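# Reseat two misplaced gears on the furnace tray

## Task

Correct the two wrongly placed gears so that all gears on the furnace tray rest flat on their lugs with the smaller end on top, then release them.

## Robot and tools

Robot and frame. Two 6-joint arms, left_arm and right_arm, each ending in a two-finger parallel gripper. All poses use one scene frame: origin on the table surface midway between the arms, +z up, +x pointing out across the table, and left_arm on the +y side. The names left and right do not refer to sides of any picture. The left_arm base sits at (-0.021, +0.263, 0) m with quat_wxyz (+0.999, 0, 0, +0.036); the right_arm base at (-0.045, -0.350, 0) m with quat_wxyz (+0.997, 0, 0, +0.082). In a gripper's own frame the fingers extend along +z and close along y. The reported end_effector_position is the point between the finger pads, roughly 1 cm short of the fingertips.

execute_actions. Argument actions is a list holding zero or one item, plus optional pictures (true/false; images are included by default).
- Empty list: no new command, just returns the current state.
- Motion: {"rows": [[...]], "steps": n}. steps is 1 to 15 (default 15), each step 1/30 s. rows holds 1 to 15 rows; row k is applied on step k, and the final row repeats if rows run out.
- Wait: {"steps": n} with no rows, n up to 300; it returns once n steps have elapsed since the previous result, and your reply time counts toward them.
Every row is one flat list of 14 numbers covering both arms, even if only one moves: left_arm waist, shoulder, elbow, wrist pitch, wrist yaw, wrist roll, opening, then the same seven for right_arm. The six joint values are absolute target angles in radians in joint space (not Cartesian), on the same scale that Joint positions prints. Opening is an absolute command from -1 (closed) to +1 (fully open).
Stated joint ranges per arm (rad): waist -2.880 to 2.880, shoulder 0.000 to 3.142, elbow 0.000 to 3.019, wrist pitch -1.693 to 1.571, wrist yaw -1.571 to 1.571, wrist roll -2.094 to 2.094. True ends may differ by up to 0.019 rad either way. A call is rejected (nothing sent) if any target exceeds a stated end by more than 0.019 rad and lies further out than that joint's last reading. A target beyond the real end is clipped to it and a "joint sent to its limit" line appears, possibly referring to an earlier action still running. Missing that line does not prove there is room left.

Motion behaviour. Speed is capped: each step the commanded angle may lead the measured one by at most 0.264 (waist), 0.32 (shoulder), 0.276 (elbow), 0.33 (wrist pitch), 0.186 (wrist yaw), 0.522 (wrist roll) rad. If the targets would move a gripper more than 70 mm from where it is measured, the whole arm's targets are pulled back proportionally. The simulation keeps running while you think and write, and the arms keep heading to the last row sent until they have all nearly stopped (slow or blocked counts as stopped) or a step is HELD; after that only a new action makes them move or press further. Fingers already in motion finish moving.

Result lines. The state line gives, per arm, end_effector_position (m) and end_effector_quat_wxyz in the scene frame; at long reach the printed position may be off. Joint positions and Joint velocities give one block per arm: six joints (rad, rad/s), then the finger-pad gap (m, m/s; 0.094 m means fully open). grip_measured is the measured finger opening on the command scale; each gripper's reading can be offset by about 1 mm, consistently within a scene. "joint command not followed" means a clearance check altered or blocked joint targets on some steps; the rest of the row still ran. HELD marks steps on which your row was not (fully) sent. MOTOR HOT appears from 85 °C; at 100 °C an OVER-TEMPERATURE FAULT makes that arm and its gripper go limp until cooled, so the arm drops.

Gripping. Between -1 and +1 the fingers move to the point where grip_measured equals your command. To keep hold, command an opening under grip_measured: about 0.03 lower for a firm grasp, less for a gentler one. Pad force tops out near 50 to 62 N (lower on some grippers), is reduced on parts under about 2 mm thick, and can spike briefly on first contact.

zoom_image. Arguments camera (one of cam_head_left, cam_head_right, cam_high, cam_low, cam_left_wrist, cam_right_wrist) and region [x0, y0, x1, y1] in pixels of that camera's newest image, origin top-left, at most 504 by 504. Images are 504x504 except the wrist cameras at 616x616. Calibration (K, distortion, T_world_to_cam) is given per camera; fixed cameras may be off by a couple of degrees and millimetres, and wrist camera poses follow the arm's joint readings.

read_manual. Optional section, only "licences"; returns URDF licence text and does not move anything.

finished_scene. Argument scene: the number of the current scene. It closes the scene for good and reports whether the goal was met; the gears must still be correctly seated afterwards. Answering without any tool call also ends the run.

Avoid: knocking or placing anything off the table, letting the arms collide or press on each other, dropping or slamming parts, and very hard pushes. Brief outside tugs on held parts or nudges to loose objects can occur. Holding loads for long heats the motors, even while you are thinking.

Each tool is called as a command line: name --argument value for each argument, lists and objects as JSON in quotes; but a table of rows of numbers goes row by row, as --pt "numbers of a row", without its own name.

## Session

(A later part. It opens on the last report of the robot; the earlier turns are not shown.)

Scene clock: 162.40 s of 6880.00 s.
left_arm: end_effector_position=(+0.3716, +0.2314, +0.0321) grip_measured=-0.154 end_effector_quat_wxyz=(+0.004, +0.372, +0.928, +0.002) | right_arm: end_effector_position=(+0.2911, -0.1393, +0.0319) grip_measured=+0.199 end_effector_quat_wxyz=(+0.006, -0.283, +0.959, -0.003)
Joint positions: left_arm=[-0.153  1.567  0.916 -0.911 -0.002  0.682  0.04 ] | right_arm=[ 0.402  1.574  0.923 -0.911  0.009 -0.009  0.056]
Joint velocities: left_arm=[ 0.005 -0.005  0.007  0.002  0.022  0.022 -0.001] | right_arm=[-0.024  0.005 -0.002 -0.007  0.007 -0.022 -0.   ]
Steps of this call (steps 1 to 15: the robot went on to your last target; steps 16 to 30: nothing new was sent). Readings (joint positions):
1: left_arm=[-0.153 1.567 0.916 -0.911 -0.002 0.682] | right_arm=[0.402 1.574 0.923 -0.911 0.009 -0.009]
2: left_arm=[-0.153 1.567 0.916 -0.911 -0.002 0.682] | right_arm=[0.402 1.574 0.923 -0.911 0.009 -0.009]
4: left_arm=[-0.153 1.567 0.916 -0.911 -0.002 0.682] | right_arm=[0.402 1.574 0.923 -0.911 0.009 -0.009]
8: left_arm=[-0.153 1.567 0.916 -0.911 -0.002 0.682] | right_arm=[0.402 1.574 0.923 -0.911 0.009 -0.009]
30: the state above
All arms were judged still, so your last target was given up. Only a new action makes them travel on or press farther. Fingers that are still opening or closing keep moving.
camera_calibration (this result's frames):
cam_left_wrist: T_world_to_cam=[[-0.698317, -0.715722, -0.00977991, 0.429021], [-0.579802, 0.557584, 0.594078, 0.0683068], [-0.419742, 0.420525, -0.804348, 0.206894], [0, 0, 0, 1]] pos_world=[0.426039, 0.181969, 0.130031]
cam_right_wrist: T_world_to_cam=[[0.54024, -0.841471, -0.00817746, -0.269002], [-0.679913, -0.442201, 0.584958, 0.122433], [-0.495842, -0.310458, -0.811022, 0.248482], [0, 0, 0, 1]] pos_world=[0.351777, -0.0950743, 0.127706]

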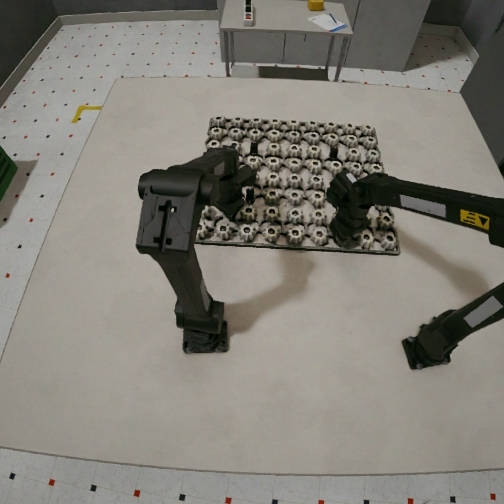

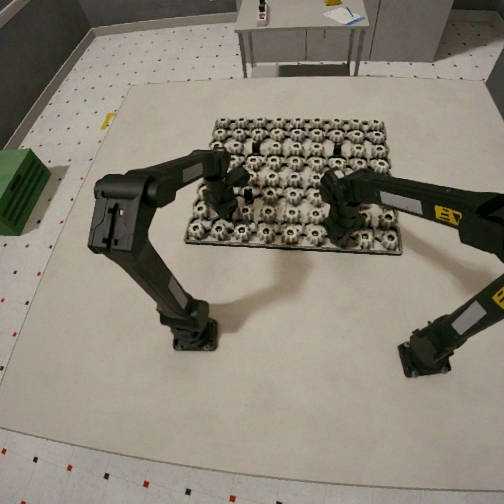

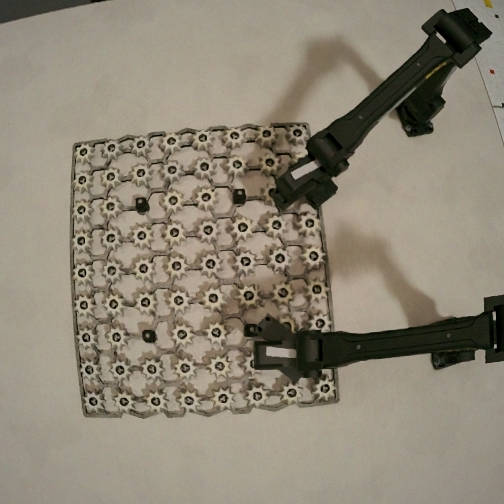

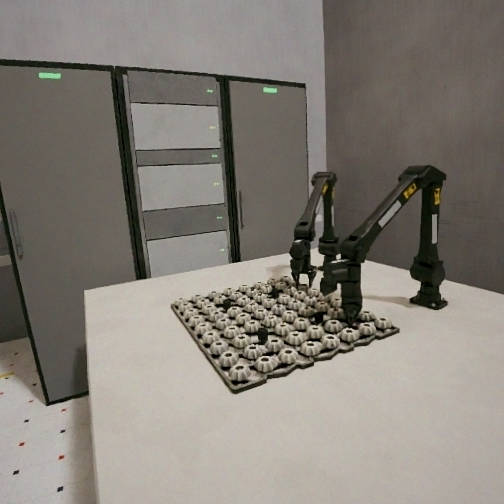

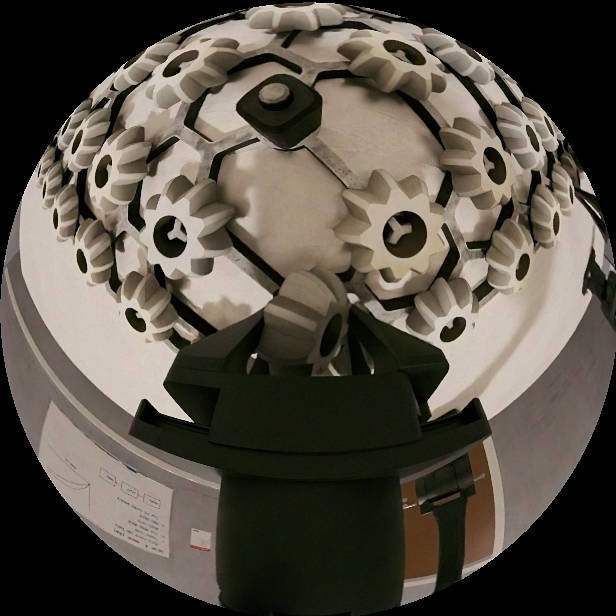

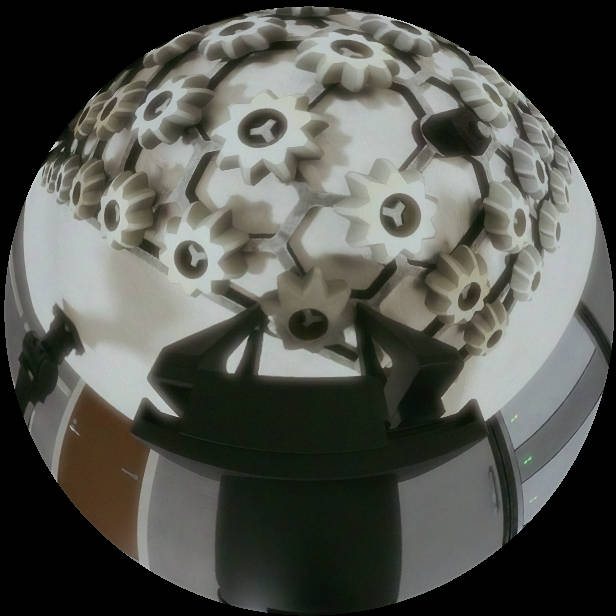

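execute_actions --actions '[{"rows":[[-0.153,1.477,0.9616,-1.0554,0,0.7,-0.2,0.402,1.4959,0.9827,-1.05,0,0,0.15]]}]' --pictures false

execute_actions --actions '[{"rows":[[-0.153,1.40,1.05,-1.2,0,0.7,-0.2,0.402,1.40,1.05,-1.2,0,0,0.15]]}]' --pictures false

execute_actions --actions '[{"rows":[[0.5,1.65,0.95,0.1,0,-1.57,-0.2,0.402,1.40,1.05,-1.2,0,0,0.15]]}]' --pictures false

execute_actions --actions '[{"steps":90}]' --pictures false

execute_actions --actions '[{"rows":[[0.5,1.7875,0.8535,0.334,0,-1.57,-0.2,0.402,1.40,1.05,-1.2,0,0,0.15]]}]' --pictures false

execute_actions --actions '[{"steps":45}]'

Scene clock: 189.90 s of 6880.00 s.
left_arm: end_effector_position=(+0.3506, +0.2363, +0.0692) grip_measured=-0.198 end_effector_quat_wxyz=(-0.012, +0.370, +0.929, -0.003) | right_arm: end_effector_position=(+0.2785, -0.1462, +0.0638) grip_measured=+0.196 end_effector_quat_wxyz=(-0.014, -0.283, +0.959, -0.005)
Joint positions: left_arm=[-0.145  1.474  0.926 -1.047 -0.002  0.685  0.038] | right_arm=[ 0.401  1.509  0.949 -1.039  0.002 -0.009  0.056]
Joint velocities: left_arm=[-0.005  0.005 -0.002 -0.022 -0.037  0.066 -0.   ] | right_arm=[-0.005  0.005 -0.007 -0.012 -0.037 -0.081 -0.001]
Steps of this call (steps 1 to 90: nothing new was sent; then 24.00 s passed at rest; steps 91 to 105: all 15 steps of this action). Readings (joint positions):
91: left_arm=[-0.153 1.564 0.918 -0.926 -0.006 0.682] | right_arm=[0.402 1.570 0.927 -0.928 0.010 -0.009]
92: left_arm=[-0.151 1.560 0.923 -0.954 -0.015 0.684] | right_arm=[0.401 1.567 0.934 -0.951 0.007 -0.009]
94: left_arm=[-0.145 1.539 0.926 -0.996 -0.010 0.685] | right_arm=[0.401 1.551 0.947 -0.983 0.005 -0.009]
98: left_arm=[-0.145 1.486 0.926 -1.042 -0.003 0.685] | right_arm=[0.401 1.515 0.949 -1.031 0.002 -0.009]
105: the state above

Scene clock: 190.40 s of 6880.00 s.
left_arm: end_effector_position=(+0.3527, +0.2361, +0.1262) grip_measured=-0.198 end_effector_quat_wxyz=(-0.003, +0.370, +0.929, +0.000) | right_arm: end_effector_position=(+0.2677, -0.1531, +0.1177) grip_measured=+0.196 end_effector_quat_wxyz=(-0.013, -0.283, +0.959, -0.005)
Joint positions: left_arm=[-0.145  1.394  1.01  -1.192 -0.002  0.686  0.038] | right_arm=[ 0.401  1.405  0.996 -1.19   0.002 -0.009  0.056]
Joint velocities: left_arm=[ 0.015 -0.005  0.002 -0.002  0.007 -0.066 -0.001] | right_arm=[-0.005 -0.015 -0.002 -0.012  0.007  0.007 -0.   ]
Steps of this call (steps 1 to 15: all 15 steps of this action). Readings (joint positions):
1: left_arm=[-0.145 1.472 0.933 -1.073 -0.002 0.685] | right_arm=[0.401 1.507 0.953 -1.060 0.002 -0.009]
2: left_arm=[-0.145 1.470 0.945 -1.119 -0.002 0.686] | right_arm=[0.401 1.502 0.959 -1.102 0.002 -0.009]
4: left_arm=[-0.145 1.450 0.968 -1.170 -0.002 0.686] | right_arm=[0.401 1.473 0.965 -1.161 0.002 -0.009]
8: left_arm=[-0.145 1.405 1.002 -1.188 -0.002 0.686] | right_arm=[0.401 1.415 0.979 -1.189 0.002 -0.009]
15: the state above

Scene clock: 190.90 s of 6880.00 s.
left_arm: end_effector_position=(+0.4498, +0.5074, +0.0464) grip_measured=-0.198 end_effector_quat_wxyz=(+0.240, -0.256, +0.935, +0.050) | right_arm: end_effector_position=(+0.2677, -0.1531, +0.1177) grip_measured=+0.196 end_effector_quat_wxyz=(-0.013, -0.283, +0.959, -0.005)
Joint positions: left_arm=[ 0.407  1.644  0.963 -0.395  0.003 -0.056  0.038] | right_arm=[ 0.401  1.405  0.996 -1.19   0.002 -0.009  0.056]
Joint velocities: left_arm=[ 1.324  0.132 -0.168  2.64  -0.037 -2.41  -0.   ] | right_arm=[-0.005 -0.015 -0.012 -0.002 -0.051 -0.037 -0.001]
Steps of this call (steps 1 to 15: all 15 steps of this action). Readings (joint positions):
1: left_arm=[-0.138 1.399 1.006 -1.171 0.000 0.655] | right_arm=[0.401 1.405 0.996 -1.190 0.002 -0.009]
2: left_arm=[-0.123 1.409 1.003 -1.127 0.002 0.615] | right_arm=[0.401 1.405 0.996 -1.190 0.002 -0.009]
4: left_arm=[-0.066 1.452 1.001 -1.035 0.003 0.531] | right_arm=[0.401 1.405 0.996 -1.190 0.002 -0.009]
8: left_arm=[0.087 1.552 0.990 -0.826 0.003 0.346] | right_arm=[0.401 1.405 0.996 -1.190 0.002 -0.009]
15: the state above

Scene clock: 193.90 s of 6880.00 s.
left_arm: end_effector_position=(+0.4950, +0.5948, +0.1184) grip_measured=-0.198 end_effector_quat_wxyz=(-0.408, +0.775, -0.431, +0.218) | right_arm: end_effector_position=(+0.2677, -0.1531, +0.1177) grip_measured=+0.196 end_effector_quat_wxyz=(-0.013, -0.283, +0.959, -0.005)
Joint positions: left_arm=[ 0.498  1.646  0.953  0.084 -0.002 -1.555  0.038] | right_arm=[ 0.401  1.405  0.996 -1.19   0.002 -0.009  0.056]
Joint velocities: left_arm=[-0.005  0.005 -0.017 -0.002 -0.037  0.007 -0.001] | right_arm=[-0.005 -0.024  0.002  0.007 -0.066  0.095 -0.   ]
Steps of this call (steps 1 to 45: the robot went on to your last target; steps 46 to 90: nothing new was sent). Readings (joint positions):
1: left_arm=[0.449 1.647 0.957 -0.297 0.002 -0.150] | right_arm=[0.401 1.405 0.996 -1.190 0.002 -0.009]
2: left_arm=[0.486 1.650 0.954 -0.192 0.000 -0.248] | right_arm=[0.401 1.405 0.996 -1.190 0.002 -0.009]
4: left_arm=[0.534 1.652 0.953 -0.020 -0.003 -0.444] | right_arm=[0.401 1.405 0.996 -1.190 0.002 -0.009]
8: left_arm=[0.537 1.646 0.953 0.081 -0.004 -0.833] | right_arm=[0.401 1.405 0.996 -1.190 0.002 -0.009]
90: the state above
All arms were judged still, so your last target was given up. Only a new action makes them travel on or press farther. Fingers that are still opening or closing keep moving.

Scene clock: 194.40 s of 6880.00 s.
left_arm: end_effector_position=(+0.4801, +0.5852, +0.0317) grip_measured=-0.200 end_effector_quat_wxyz=(-0.403, +0.778, -0.431, +0.216) | right_arm: end_effector_position=(+0.2677, -0.1531, +0.1177) grip_measured=+0.196 end_effector_quat_wxyz=(-0.013, -0.283, +0.959, -0.005)
Joint positions: left_arm=[ 0.498  1.795  0.85   0.323 -0.002 -1.558  0.038] | right_arm=[ 0.401  1.405  0.996 -1.19   0.002 -0.009  0.056]
Joint velocities: left_arm=[ 0.005  0.005 -0.007 -0.007  0.007  0.007 -0.   ] | right_arm=[-0.015 -0.015  0.007  0.002  0.066  0.081  0.001]
Steps of this call (steps 1 to 15: all 15 steps of this action). Readings (joint positions):
1: left_arm=[0.498 1.652 0.942 0.124 -0.002 -1.555] | right_arm=[0.401 1.405 0.996 -1.190 0.002 -0.009]
2: left_arm=[0.498 1.662 0.927 0.196 -0.002 -1.555] | right_arm=[0.401 1.405 0.996 -1.190 0.002 -0.009]
4: left_arm=[0.498 1.700 0.900 0.279 -0.002 -1.555] | right_arm=[0.401 1.405 0.996 -1.190 0.002 -0.009]
8: left_arm=[0.498 1.780 0.860 0.309 -0.002 -1.556] | right_arm=[0.401 1.405 0.996 -1.190 0.002 -0.009]
15: the state above

Scene clock: 195.90 s of 6880.00 s.
left_arm: end_effector_position=(+0.4801, +0.5852, +0.0317) grip_measured=-0.200 end_effector_quat_wxyz=(-0.403, +0.778, -0.431, +0.216) | right_arm: end_effector_position=(+0.2677, -0.1531, +0.1177) grip_measured=+0.196 end_effector_quat_wxyz=(-0.013, -0.283, +0.959, -0.005)
Joint positions: left_arm=[ 0.498  1.795  0.85   0.323 -0.002 -1.558  0.038] | right_arm=[ 0.401  1.405  0.996 -1.19   0.002 -0.009  0.056]
Joint velocities: left_arm=[-0.005 -0.005 -0.012  0.002 -0.022 -0.139  0.001] | right_arm=[ 0.005 -0.005  0.002 -0.012 -0.037 -0.022 -0.001]
Steps of this call (steps 1 to 15: the robot went on to your last target; steps 16 to 45: nothing new was sent). Readings (joint positions):
1: left_arm=[0.498 1.795 0.850 0.323 -0.002 -1.558] | right_arm=[0.401 1.405 0.996 -1.190 0.002 -0.009]
2: left_arm=[0.498 1.795 0.850 0.323 -0.002 -1.558] | right_arm=[0.401 1.405 0.996 -1.190 0.002 -0.009]
4: left_arm=[0.498 1.795 0.850 0.323 -0.002 -1.558] | right_arm=[0.401 1.405 0.996 -1.190 0.002 -0.009]
8: left_arm=[0.498 1.795 0.850 0.323 -0.002 -1.558] | right_arm=[0.401 1.405 0.996 -1.190 0.002 -0.009]
45: the state above
All arms were judged still, so your last target was given up. Only a new action makes them travel on or press farther. Fingers that are still opening or closing keep moving.
camera_calibration (this result's frames):
cam_left_wrist: T_world_to_cam=[[0.504482, 0.296273, 0.811, -0.437638], [0.0164402, -0.942411, 0.334053, 0.533946], [0.863266, -0.155191, -0.4803, -0.186032], [0, 0, 0, 1]] pos_world=[0.372597, 0.603987, 0.0872069]
cam_right_wrist: T_world_to_cam=[[0.539476, -0.841876, -0.0144888, -0.26635], [-0.659199, -0.432997, 0.614793, 0.0425861], [-0.523853, -0.322115, -0.788555, 0.305149], [0, 0, 0, 1]] pos_world=[0.331616, -0.107501, 0.210586]

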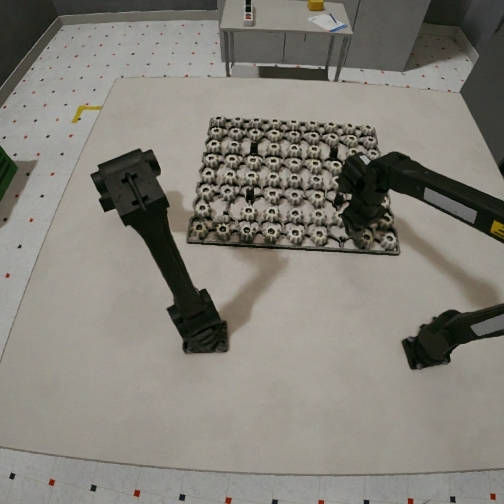

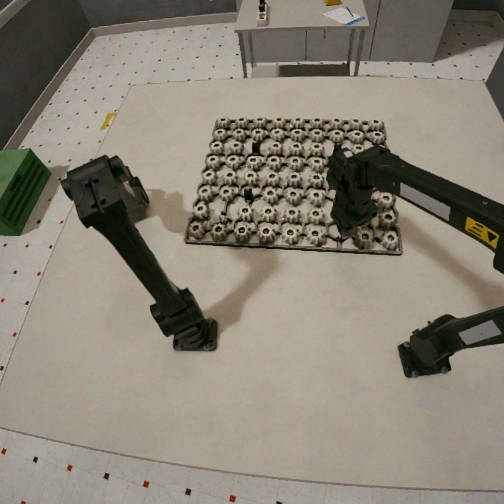

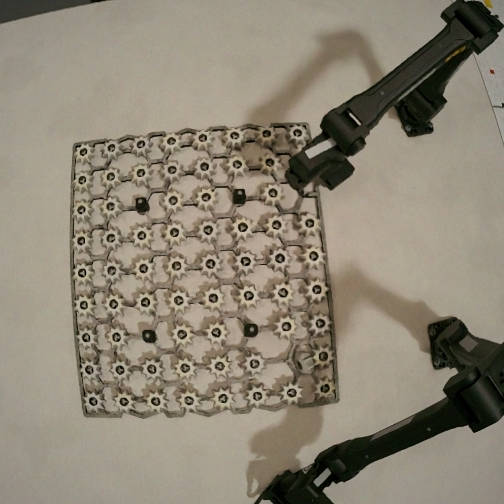

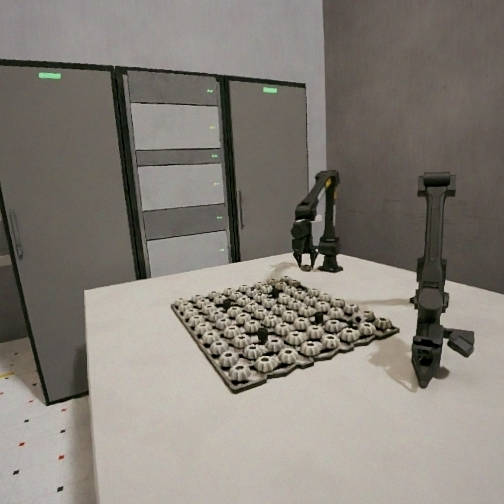

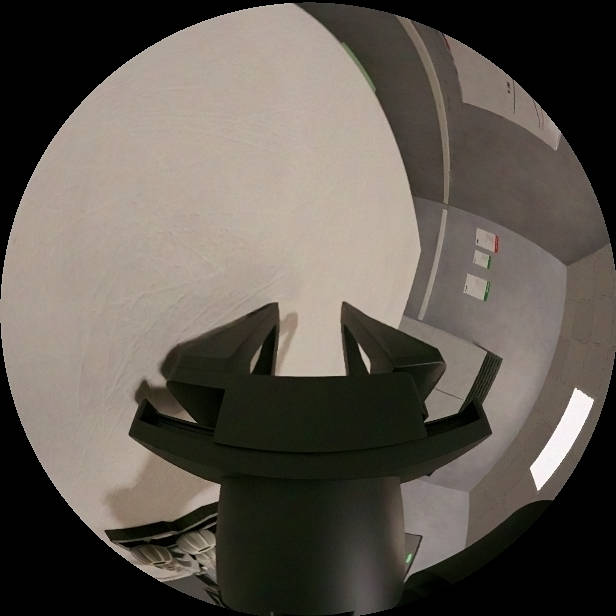

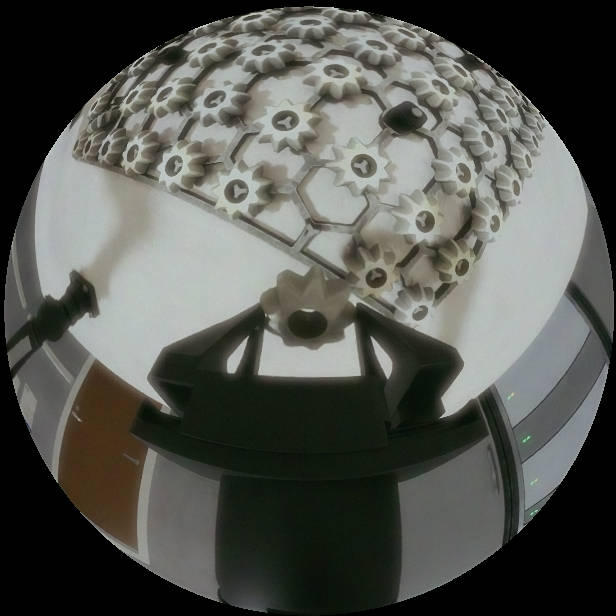

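Dropped it. Look.

zoom_image --camera "cam_high" --region '[235, 305, 345, 415]'

zoom_image --camera "cam_low" --region '[290, 280, 410, 360]'

zoom_image --camera "cam_head_left" --region '[180, 170, 300, 250]'

Region (235, 305, 345, 415) of cam_high's 504x504 image, scaled by 4.582, with more detail than that image has.

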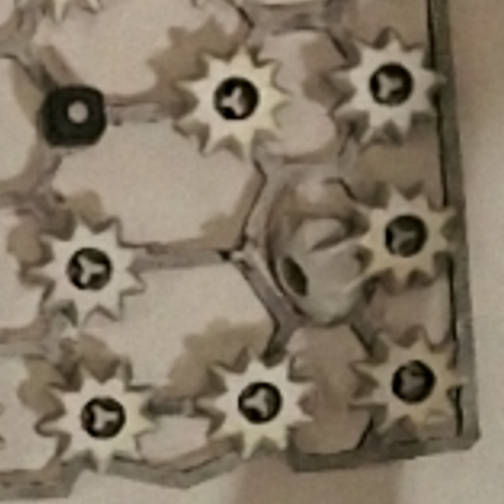

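Region (290, 280, 410, 360) of cam_low's 504x504 image, scaled by 4.200, with more detail than that image has.

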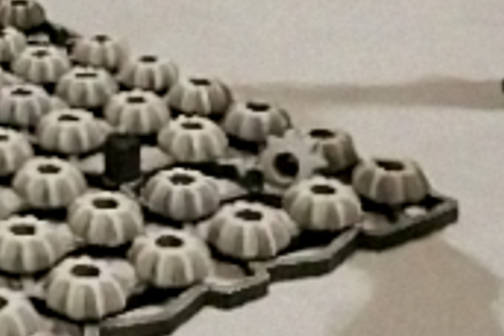

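Region (180, 170, 300, 250) of cam_head_left's 504x504 image, scaled by 4.200, with more detail than that image has.

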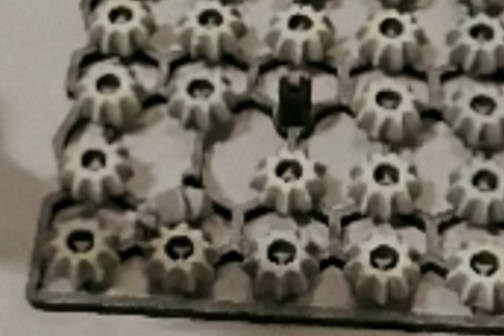

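execute_actions --actions '[{"rows":[[0.5,0.394,1.08,-0.686,0,1.57,0.6,0.402,0.5278,1.0802,-0.5524,0,0,0.15]]}]' --pictures false

execute_actions --actions '[{"steps":75}]' --pictures false

execute_actions --actions '[{"rows":[[-1.682,0.394,1.08,-0.686,0,1.57,0.6,1.3677,0.5278,1.0802,-0.5524,0,0,0.15]]}]' --pictures false

execute_actions --actions '[{"steps":100}]'

Scene clock: 259.90 s of 6880.00 s.
left_arm: end_effector_position=(+0.4444, +0.5620, +0.2011) grip_measured=+0.598 end_effector_quat_wxyz=(-0.433, +0.659, -0.603, +0.114) | right_arm: end_effector_position=(+0.3173, -0.1216, +0.3387) grip_measured=+0.152 end_effector_quat_wxyz=(+0.415, -0.255, +0.866, +0.117)
Joint positions: left_arm=[ 0.498  1.37   0.917 -0.189 -0.    -1.088  0.075] | right_arm=[ 0.401  0.947  0.988 -0.721  0.002 -0.009  0.054]
Joint velocities: left_arm=[-0.015 -1.099  0.037 -1.101 -0.022  0.974 -0.001] | right_arm=[-0.005 -1.128  0.007  0.486 -0.037  0.007 -0.   ]
Steps of this call (steps 1 to 90: nothing new was sent; then 60.50 s passed at rest; steps 91 to 105: all 15 steps of this action). Readings (joint positions):
91: left_arm=[0.498 1.790 0.853 0.306 -0.001 -1.536] | right_arm=[0.401 1.398 0.995 -1.172 0.002 -0.009]
92: left_arm=[0.498 1.774 0.864 0.281 -0.000 -1.508] | right_arm=[0.401 1.385 0.988 -1.134 0.003 -0.009]
94: left_arm=[0.498 1.729 0.880 0.212 -0.000 -1.448] | right_arm=[0.401 1.340 0.988 -1.056 0.002 -0.009]
98: left_arm=[0.498 1.613 0.901 0.070 -0.000 -1.322] | right_arm=[0.401 1.206 0.988 -0.907 0.002 -0.009]
105: the state above

Scene clock: 262.40 s of 6880.00 s.
left_arm: end_effector_position=(+0.1814, +0.3930, +0.5716) grip_measured=+0.598 end_effector_quat_wxyz=(+0.343, +0.335, +0.625, +0.616) | right_arm: end_effector_position=(+0.2126, -0.1879, +0.5637) grip_measured=+0.152 end_effector_quat_wxyz=(+0.668, -0.203, +0.691, +0.190)
Joint positions: left_arm=[ 0.498  0.383  1.056 -0.678 -0.     1.555  0.075] | right_arm=[ 0.401  0.528  1.057 -0.564  0.002 -0.009  0.054]
Joint velocities: left_arm=[-0.015  0.005 -0.007  0.007  0.022  0.066  0.   ] | right_arm=[-0.015 -0.005  0.022  0.002  0.022 -0.022  0.   ]
Steps of this call (steps 1 to 75: the robot went on to your last target). Readings (joint positions):
1: left_arm=[0.498 1.332 0.918 -0.226 -0.000 -1.054] | right_arm=[0.401 0.908 0.988 -0.706 0.002 -0.009]
2: left_arm=[0.498 1.294 0.919 -0.265 -0.000 -1.019] | right_arm=[0.401 0.870 0.988 -0.693 0.002 -0.009]
4: left_arm=[0.498 1.217 0.919 -0.341 -0.000 -0.949] | right_arm=[0.401 0.791 0.988 -0.671 0.002 -0.009]
8: left_arm=[0.498 1.059 0.919 -0.478 -0.000 -0.811] | right_arm=[0.401 0.640 0.988 -0.630 0.002 -0.009]
75: the state above
All arms were judged still, so your last target was given up. Only a new action makes them travel on or press farther. Fingers that are still opening or closing keep moving.

Scene clock: 262.90 s of 6880.00 s.
left_arm: end_effector_position=(+0.1519, +0.0961, +0.5716) grip_measured=+0.598 end_effector_quat_wxyz=(+0.651, +0.650, +0.283, +0.271) | right_arm: end_effector_position=(-0.0417, -0.0454, +0.5636) grip_measured=+0.152 end_effector_quat_wxyz=(+0.495, -0.509, +0.509, +0.487)
Joint positions: left_arm=[-0.839  0.383  1.056 -0.678 -0.     1.555  0.075] | right_arm=[ 1.395  0.529  1.057 -0.564 -0.004 -0.007  0.054]
Joint velocities: left_arm=[-2.867 -0.015 -0.007  0.002 -0.037 -0.022  0.   ] | right_arm=[-0.23  -0.005 -0.002  0.002  0.037 -0.037  0.   ]
Steps of this call (steps 1 to 15: all 15 steps of this action). Readings (joint positions):
1: left_arm=[0.476 0.383 1.056 -0.678 -0.006 1.555] | right_arm=[0.424 0.528 1.057 -0.564 0.010 -0.008]
2: left_arm=[0.410 0.383 1.056 -0.678 -0.007 1.555] | right_arm=[0.490 0.528 1.057 -0.564 0.010 -0.007]
4: left_arm=[0.231 0.383 1.056 -0.678 -0.005 1.555] | right_arm=[0.671 0.529 1.057 -0.564 0.005 -0.007]
8: left_arm=[-0.157 0.383 1.056 -0.678 -0.001 1.555] | right_arm=[1.062 0.529 1.057 -0.564 0.001 -0.007]
15: the state above

Scene clock: 266.23 s of 6880.00 s.
left_arm: end_effector_position=(-0.0331, +0.0227, +0.5716) grip_measured=+0.598 end_effector_quat_wxyz=(+0.705, +0.709, -0.011, -0.022) | right_arm: end_effector_position=(-0.0343, -0.0455, +0.5636) grip_measured=+0.152 end_effector_quat_wxyz=(+0.501, -0.502, +0.516, +0.481)
Joint positions: left_arm=[-1.689  0.383  1.056 -0.678  0.002  1.555  0.075] | right_arm=[ 1.372  0.529  1.057 -0.564 -0.002 -0.007  0.054]
Joint velocities: left_arm=[-0.005  0.005 -0.007 -0.007 -0.007 -0.037 -0.   ] | right_arm=[ 0.005 -0.005  0.012 -0.017 -0.007  0.007 -0.   ]
Steps of this call (steps 1 to 30: the robot went on to your last target; steps 31 to 90: nothing new was sent; then 0.33 s passed at rest). Readings (joint positions):
1: left_arm=[-0.936 0.383 1.056 -0.678 -0.000 1.555] | right_arm=[1.387 0.529 1.057 -0.564 -0.003 -0.007]
2: left_arm=[-1.033 0.383 1.056 -0.678 -0.000 1.555] | right_arm=[1.380 0.529 1.057 -0.564 -0.003 -0.007]
4: left_arm=[-1.228 0.383 1.056 -0.678 -0.000 1.555] | right_arm=[1.373 0.529 1.057 -0.564 -0.002 -0.007]
8: left_arm=[-1.607 0.383 1.056 -0.678 0.001 1.555] | right_arm=[1.372 0.529 1.057 -0.564 -0.002 -0.007]
90: the state above
All arms were judged still, so your last target was given up. Only a new action makes them travel on or press farther. Fingers that are still opening or closing keep moving.
camera_calibration (this result's frames):
cam_left_wrist: T_world_to_cam=[[-0.00514775, 0.00346049, -0.999981, 0.574916], [0.828448, 0.560061, -0.00232661, 0.0169763], [0.560042, -0.828444, -0.00574989, 0.163007], [0, 0, 0, 1]] pos_world=[-0.102395, 0.123545, 0.575881]
cam_right_wrist: T_world_to_cam=[[0.999853, -0.0166825, 0.00389248, 0.0365692], [-0.00731732, -0.621367, -0.783485, 0.417791], [0.0154891, 0.783342, -0.621398, 0.507897], [0, 0, 0, 1]] pos_world=[-0.0413736, -0.137645, 0.642797]

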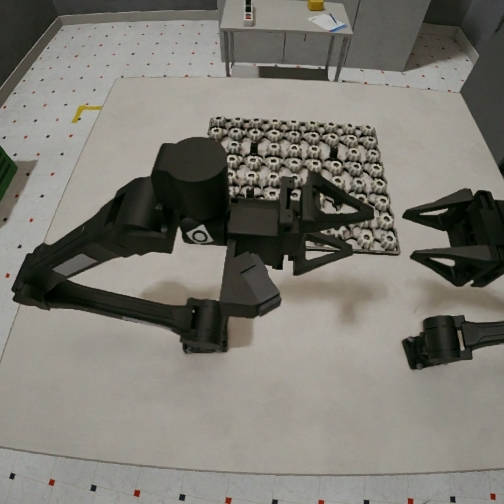

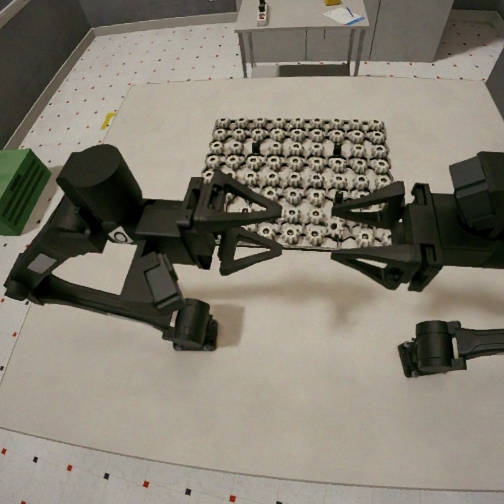

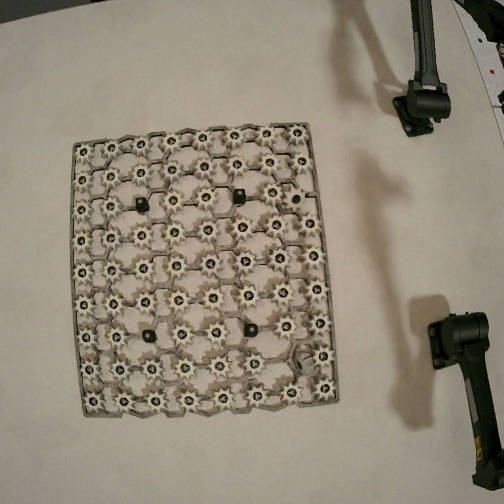

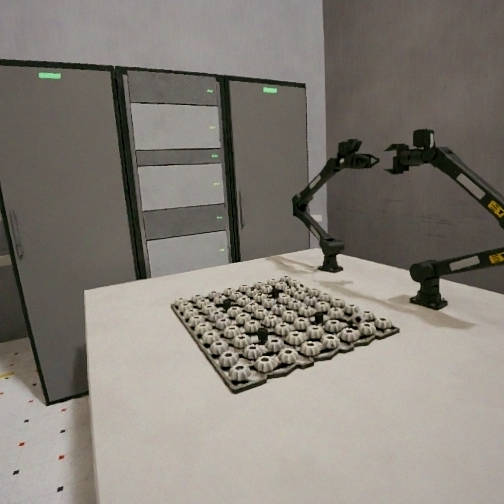

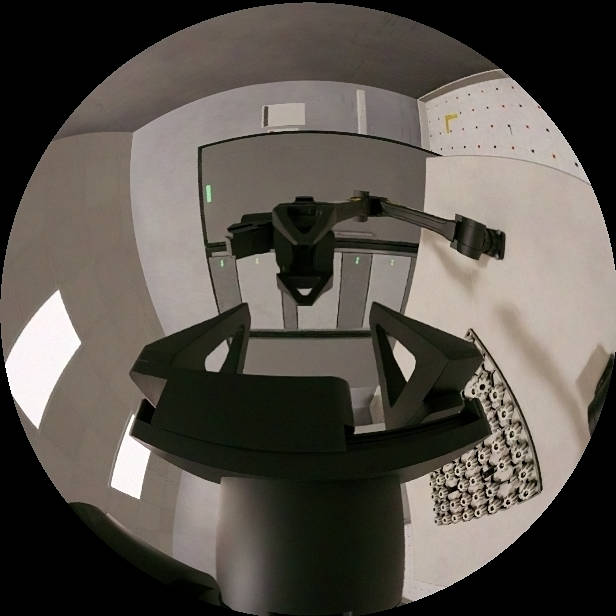

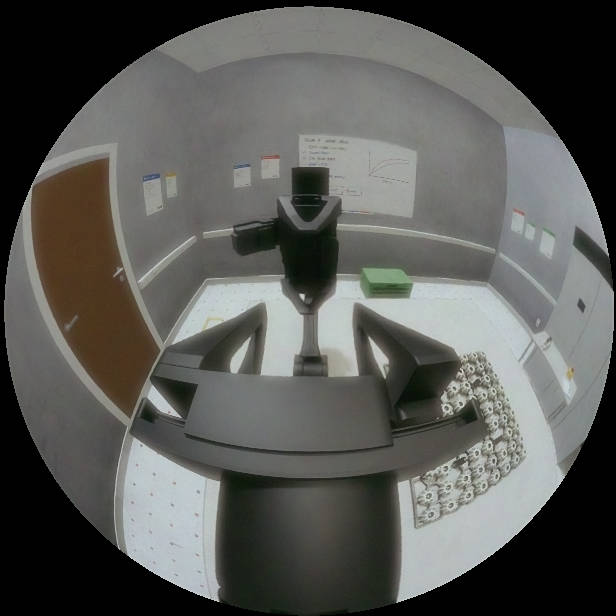

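Dropped again; must keep commanding much tighter.

zoom_image --camera "cam_high" --region '[240, 130, 350, 240]'

zoom_image --camera "cam_low" --region '[240, 270, 360, 330]'

Region (240, 130, 350, 240) of cam_high's 504x504 image, scaled by 4.582, with more detail than that image has.

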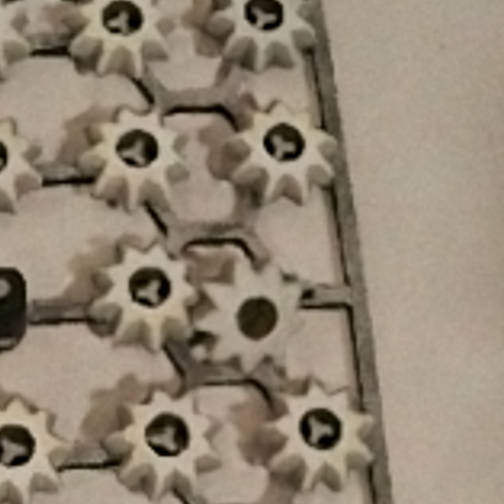

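Region (240, 270, 360, 330) of cam_low's 504x504 image, scaled by 4.200, with more detail than that image has.

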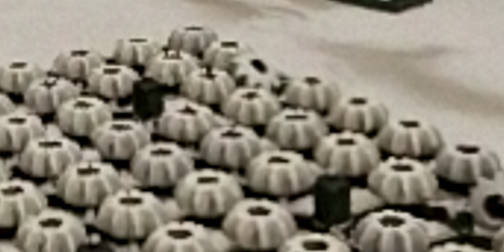

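execute_actions --actions '[{"rows":[[-0.097,0.394,1.08,-0.686,0,-0.23,0.45,0.404,0.5278,1.0802,-0.5524,0,0.95,0.45]]}]' --pictures false

execute_actions --actions '[{"steps":30}]' --pictures false

execute_actions --actions '[{"rows":[[-0.097,1.4279,0.9092,-1.052,0,-0.23,0.45,0.404,1.5727,1.09,-1.07,0,0.95,0.45]]}]' --pictures false

execute_actions --actions '[{"steps":90}]'

Scene clock: 294.53 s of 6880.00 s.
left_arm: end_effector_position=(+0.2101, +0.1964, +0.5713) grip_measured=+0.453 end_effector_quat_wxyz=(+0.703, +0.145, +0.695, -0.052) | right_arm: end_effector_position=(+0.2168, -0.1945, +0.5636) grip_measured=+0.448 end_effector_quat_wxyz=(+0.525, +0.126, +0.709, +0.454)
Joint positions: left_arm=[-0.352  0.384  1.056 -0.679  0.     0.132  0.068] | right_arm=[ 0.376  0.529  1.057 -0.564  0.004  0.889  0.068]
Joint velocities: left_arm=[ 2.847  0.005 -0.032 -0.017 -0.051 -2.366 -0.001] | right_arm=[ 0.21   0.005  0.002 -0.017 -0.007  0.286  0.   ]
Steps of this call (steps 1 to 90: nothing new was sent; then 24.80 s passed at rest; steps 91 to 105: all 15 steps of this action). Readings (joint positions):
91: left_arm=[-1.667 0.383 1.056 -0.679 0.007 1.481] | right_arm=[1.350 0.529 1.057 -0.564 -0.010 0.067]
92: left_arm=[-1.601 0.383 1.056 -0.679 0.008 1.382] | right_arm=[1.284 0.529 1.057 -0.564 -0.010 0.165]
94: left_arm=[-1.421 0.383 1.056 -0.679 0.004 1.188] | right_arm=[1.103 0.529 1.057 -0.564 -0.005 0.360]
98: left_arm=[-1.034 0.384 1.056 -0.679 0.001 0.800] | right_arm=[0.711 0.529 1.057 -0.564 -0.001 0.692]
105: the state above

Scene clock: 295.53 s of 6880.00 s.
left_arm: end_effector_position=(+0.2195, +0.2590, +0.5713) grip_measured=+0.452 end_effector_quat_wxyz=(+0.700, -0.071, +0.706, -0.081) | right_arm: end_effector_position=(+0.2129, -0.1881, +0.5636) grip_measured=+0.448 end_effector_quat_wxyz=(+0.508, +0.135, +0.707, +0.473)
Joint positions: left_arm=[-0.09   0.384  1.056 -0.679 -0.002 -0.215  0.068] | right_arm=[ 0.4    0.529  1.057 -0.564  0.002  0.939  0.068]
Joint velocities: left_arm=[-0.005 -0.015 -0.002  0.002  0.007  0.007 -0.001] | right_arm=[ 0.005  0.005 -0.017  0.007  0.022 -0.037 -0.001]
Steps of this call (steps 1 to 30: the robot went on to your last target). Readings (joint positions):
1: left_arm=[-0.256 0.384 1.056 -0.679 -0.000 0.062] | right_arm=[0.384 0.529 1.057 -0.564 0.003 0.899]
2: left_arm=[-0.169 0.384 1.056 -0.679 -0.002 0.006] | right_arm=[0.391 0.529 1.057 -0.564 0.002 0.907]
4: left_arm=[-0.076 0.384 1.056 -0.679 -0.003 -0.076] | right_arm=[0.399 0.529 1.057 -0.564 0.002 0.918]
8: left_arm=[-0.081 0.384 1.056 -0.679 -0.003 -0.159] | right_arm=[0.400 0.529 1.057 -0.564 0.002 0.931]
30: the state above

Scene clock: 296.03 s of 6880.00 s.
left_arm: end_effector_position=(+0.3383, +0.2570, +0.3186) grip_measured=+0.452 end_effector_quat_wxyz=(+0.346, -0.093, +0.933, -0.039) | right_arm: end_effector_position=(+0.3143, -0.1242, +0.2571) grip_measured=+0.449 end_effector_quat_wxyz=(+0.178, +0.181, +0.953, +0.165)
Joint positions: left_arm=[-0.09   0.842  0.965 -0.983 -0.002 -0.215  0.068] | right_arm=[ 0.4    1.147  1.07  -1.003  0.002  0.939  0.068]
Joint velocities: left_arm=[-0.005  1.548 -0.105 -0.271  0.051 -0.051 -0.   ] | right_arm=[-0.005  1.783 -0.017 -0.261  0.007  0.007 -0.   ]
Steps of this call (steps 1 to 15: all 15 steps of this action). Readings (joint positions):
1: left_arm=[-0.090 0.388 1.054 -0.694 -0.002 -0.215] | right_arm=[0.400 0.536 1.059 -0.587 0.002 0.939]
2: left_arm=[-0.090 0.394 1.054 -0.720 -0.002 -0.215] | right_arm=[0.400 0.548 1.067 -0.627 0.002 0.939]
4: left_arm=[-0.090 0.422 1.042 -0.777 -0.002 -0.215] | right_arm=[0.400 0.595 1.070 -0.707 0.002 0.939]
8: left_arm=[-0.090 0.530 1.009 -0.877 -0.002 -0.215] | right_arm=[0.400 0.753 1.070 -0.872 0.002 0.939]
15: the state above

Scene clock: 299.03 s of 6880.00 s.
left_arm: end_effector_position=(+0.3390, +0.2570, +0.0724) grip_measured=+0.452 end_effector_quat_wxyz=(-0.009, -0.099, +0.995, +0.002) | right_arm: end_effector_position=(+0.3129, -0.1250, +0.0787) grip_measured=+0.449 end_effector_quat_wxyz=(+0.002, +0.187, +0.982, +0.001)
Joint positions: left_arm=[-0.09   1.434  0.893 -1.048 -0.002 -0.216  0.068] | right_arm=[ 0.4    1.566  1.06  -1.061  0.002  0.939  0.068]
Joint velocities: left_arm=[-0.005 -0.015  0.002 -0.012 -0.007 -0.081 -0.   ] | right_arm=[-0.015 -0.015 -0.002  0.007 -0.066 -0.022 -0.001]
Steps of this call (steps 1 to 45: the robot went on to your last target; steps 46 to 90: nothing new was sent). Readings (joint positions):
1: left_arm=[-0.090 0.895 0.961 -0.991 -0.002 -0.215] | right_arm=[0.400 1.209 1.070 -1.010 0.002 0.939]
2: left_arm=[-0.090 0.950 0.958 -0.998 -0.002 -0.215] | right_arm=[0.400 1.271 1.070 -1.016 0.002 0.939]
4: left_arm=[-0.090 1.063 0.954 -1.008 -0.002 -0.215] | right_arm=[0.400 1.397 1.070 -1.026 0.002 0.939]
8: left_arm=[-0.090 1.294 0.947 -1.022 -0.002 -0.215] | right_arm=[0.400 1.615 1.068 -1.051 0.002 0.939]
90: the state above
All arms were judged still, so your last target was given up. Only a new action makes them travel on or press farther. Fingers that are still opening or closing keep moving.
camera_calibration (this result's frames):
cam_left_wrist: T_world_to_cam=[[0.186954, -0.982331, -0.00854703, 0.19328], [-0.775614, -0.15294, 0.612399, 0.258857], [-0.602886, -0.107861, -0.790502, 0.411639], [0, 0, 0, 1]] pos_world=[0.41281, 0.273855, 0.16853]
cam_right_wrist: T_world_to_cam=[[-0.369698, -0.928951, -0.0193215, 0.00628995], [-0.754836, 0.288149, 0.589231, 0.230625], [-0.541799, 0.232422, -0.807734, 0.383583], [0, 0, 0, 1]] pos_world=[0.384234, -0.149764, 0.174063]

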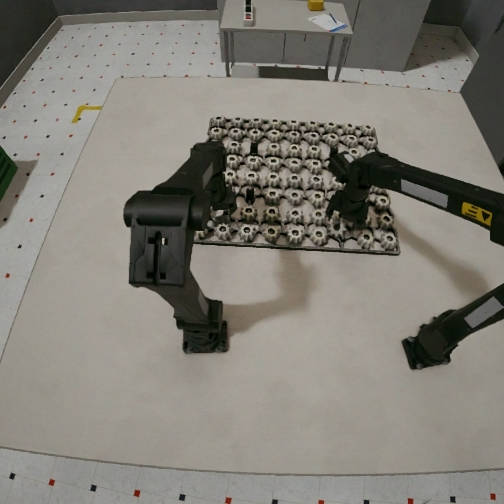

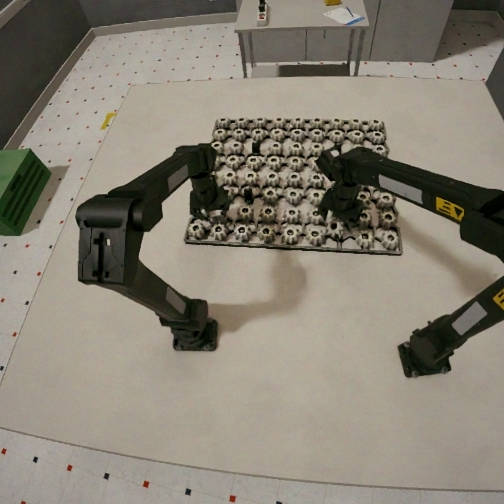

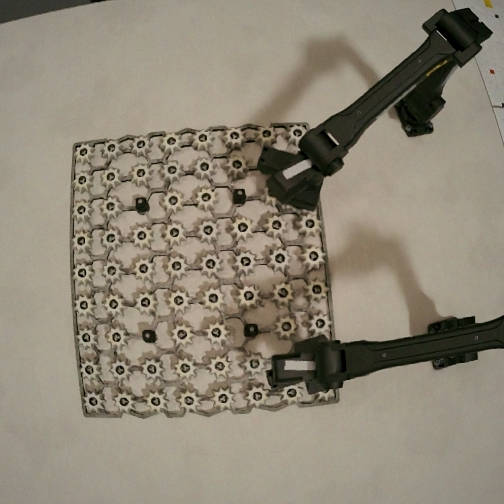

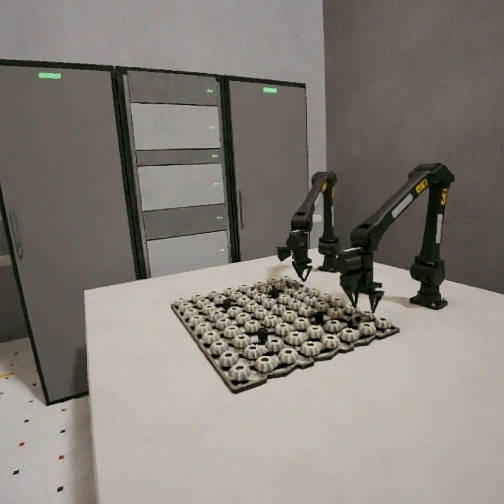

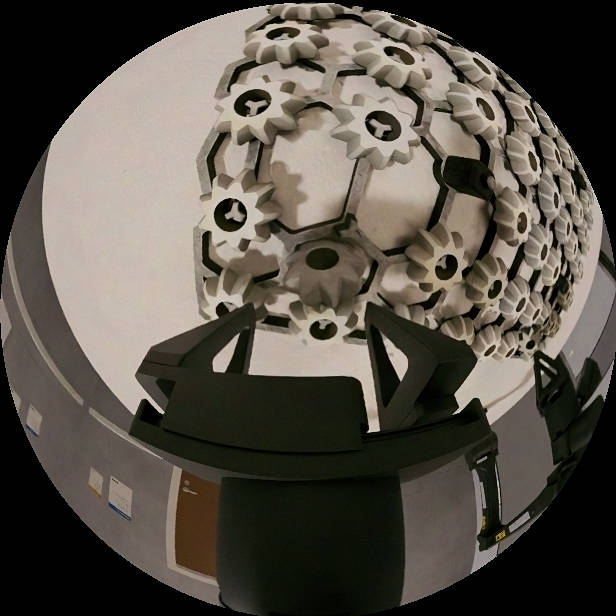

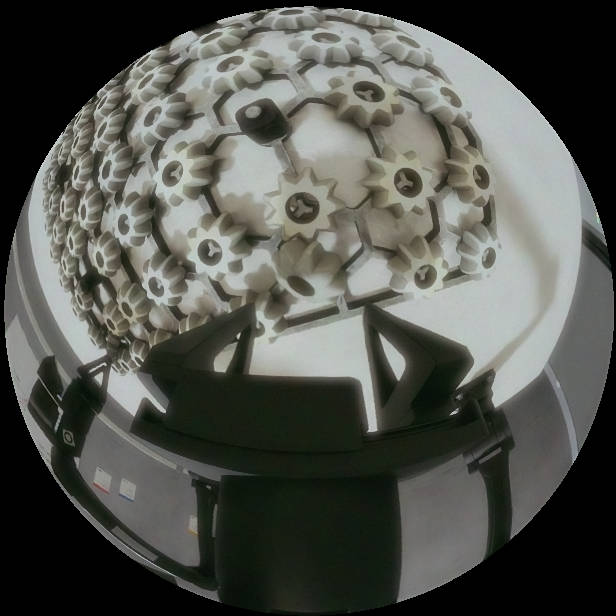

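execute_actions --actions '[{"rows":[[-0.097,0.394,1.08,-0.686,0,1.57,0.6,0.418,1.6,1.06,-1.03,0,0.95,0.45],[-0.097,0.394,1.08,-0.686,0,1.57,0.6,0.418,1.6,1.06,-1.03,0,0.95,0.45],[-0.097,0.394,1.08,-0.686,0,1.57,0.6,0.418,1.6,1.06,-1.03,0,0.95,0.45],[-0.097,0.394,1.08,-0.686,0,1.57,0.6,0.418,1.6,1.06,-1.03,0,0.95,0.45],[-0.097,0.394,1.08,-0.686,0,1.57,0.6,0.418,1.6,1.06,-1.03,0,0.95,0.45],[-0.097,0.394,1.08,-0.686,0,1.57,0.6,0.418,1.6665,1.0229,-0.915,0,0.95,0.45]]}]' --pictures false

execute_actions --actions '[{"steps":60}]'

Scene clock: 327.90 s of 6880.00 s.
left_arm: end_effector_position=(+0.3944, +0.2560, +0.2397) grip_measured=+0.598 end_effector_quat_wxyz=(+0.316, +0.115, +0.941, +0.034) | right_arm: end_effector_position=(+0.3184, -0.1186, +0.0260) grip_measured=+0.449 end_effector_quat_wxyz=(+0.003, +0.182, +0.983, -0.004)
Joint positions: left_arm=[-0.09   1.043  0.897 -0.778 -0.002  0.227  0.075] | right_arm=[ 0.409  1.667  1.024 -0.929  0.01   0.939  0.068]
Joint velocities: left_arm=[-0.005 -1.001  0.007  0.198 -0.022  0.886 -0.   ] | right_arm=[-0.034  0.044 -0.046 -0.017 -0.037  0.066 -0.   ]
Steps of this call (steps 1 to 90: nothing new was sent; then 25.37 s passed at rest; steps 91 to 105: all 15 steps of this action). Readings (joint positions):
91: left_arm=[-0.090 1.428 0.893 -1.032 -0.002 -0.193] | right_arm=[0.400 1.567 1.060 -1.058 0.002 0.939]
92: left_arm=[-0.090 1.419 0.893 -1.003 -0.002 -0.162] | right_arm=[0.402 1.570 1.060 -1.053 0.002 0.939]
94: left_arm=[-0.090 1.382 0.896 -0.941 -0.002 -0.103] | right_arm=[0.406 1.578 1.060 -1.046 0.002 0.939]
98: left_arm=[-0.090 1.271 0.897 -0.854 -0.002 0.016] | right_arm=[0.413 1.610 1.044 -0.977 0.015 0.939]
105: the state above

Scene clock: 329.90 s of 6880.00 s.
left_arm: end_effector_position=(+0.2227, +0.2589, +0.5629) grip_measured=+0.598 end_effector_quat_wxyz=(+0.499, +0.508, +0.508, +0.484) | right_arm: end_effector_position=(+0.3176, -0.1190, +0.0253) grip_measured=+0.449 end_effector_quat_wxyz=(+0.002, +0.182, +0.983, -0.005)
Joint positions: left_arm=[-0.09   0.388  1.049 -0.695 -0.002  1.555  0.075] | right_arm=[ 0.409  1.668  1.022 -0.929  0.01   0.939  0.068]
Joint velocities: left_arm=[-0.005 -0.005 -0.002 -0.007  0.022 -0.022 -0.001] | right_arm=[-0.015 -0.005 -0.002  0.002 -0.007 -0.007  0.001]
Steps of this call (steps 1 to 60: the robot went on to your last target). Readings (joint positions):
1: left_arm=[-0.090 1.010 0.897 -0.772 -0.002 0.257] | right_arm=[0.409 1.668 1.023 -0.929 0.010 0.939]
2: left_arm=[-0.090 0.976 0.897 -0.767 -0.002 0.287] | right_arm=[0.409 1.668 1.022 -0.929 0.010 0.939]
4: left_arm=[-0.090 0.907 0.897 -0.758 -0.002 0.347] | right_arm=[0.409 1.668 1.022 -0.929 0.010 0.939]
8: left_arm=[-0.090 0.767 0.897 -0.747 -0.002 0.468] | right_arm=[0.409 1.668 1.022 -0.929 0.010 0.939]
60: the state above
All arms were judged still, so your last target was given up. Only a new action makes them travel on or press farther. Fingers that are still opening or closing keep moving.
camera_calibration (this result's frames):
cam_left_wrist: T_world_to_cam=[[-0.031129, -0.00475431, -0.999504, 0.574385], [-0.586553, 0.809783, 0.014416, -0.0861856], [0.809313, 0.586711, -0.0279964, -0.194064], [0, 0, 0, 1]] pos_world=[0.124386, 0.186382, 0.56991]
cam_right_wrist: T_world_to_cam=[[-0.361216, -0.932449, -0.00782325, 0.00913], [-0.755842, 0.287867, 0.588078, 0.264195], [-0.546101, 0.218336, -0.808766, 0.341315], [0, 0, 0, 1]] pos_world=[0.38938, -0.142061, 0.120748]

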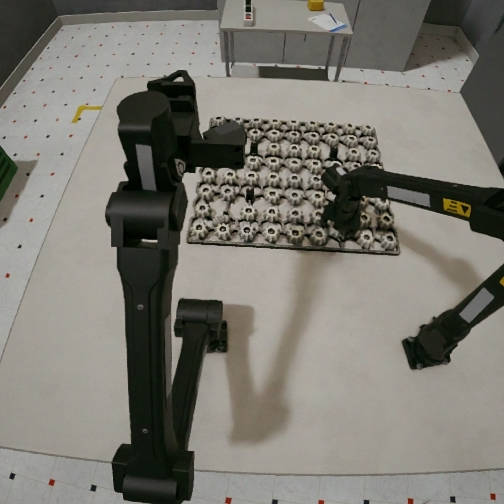

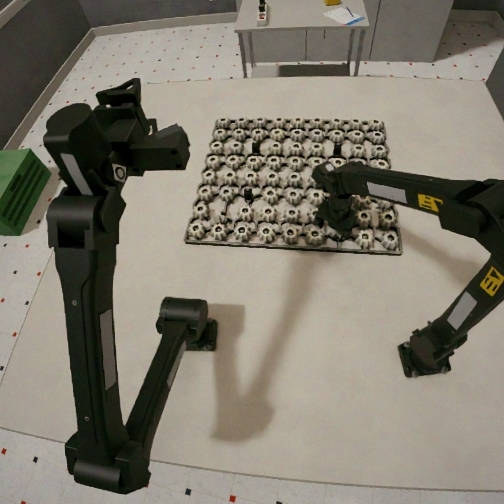

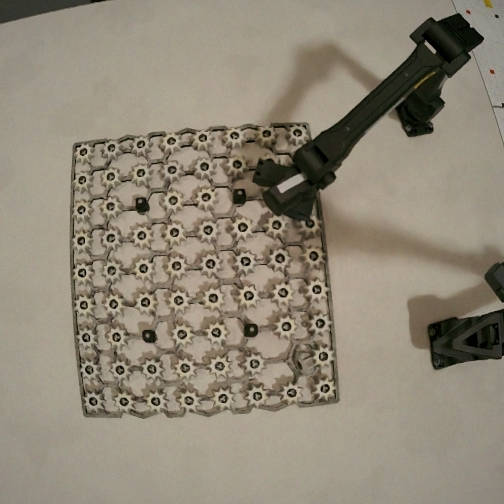

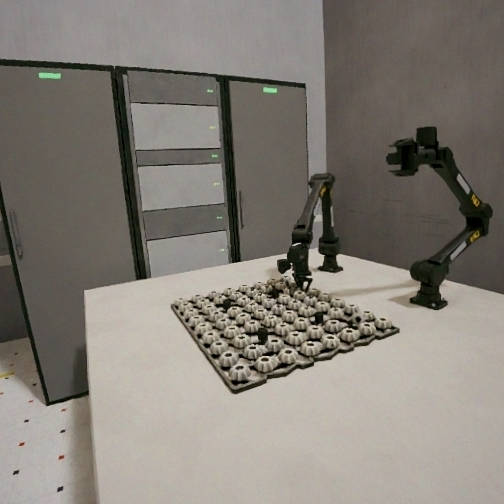

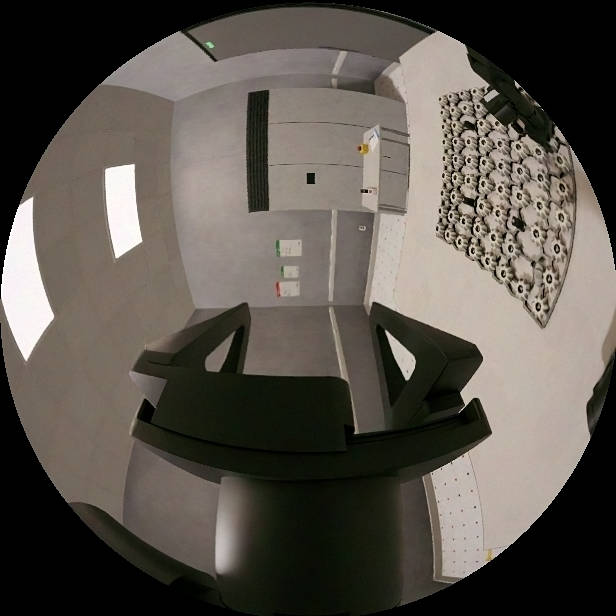

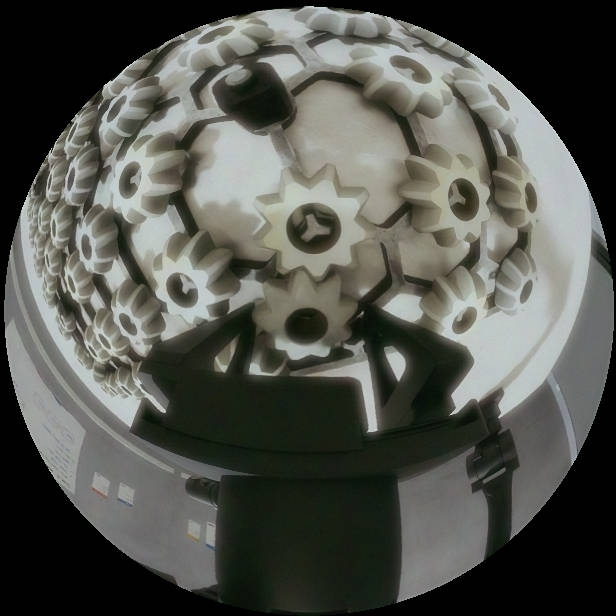

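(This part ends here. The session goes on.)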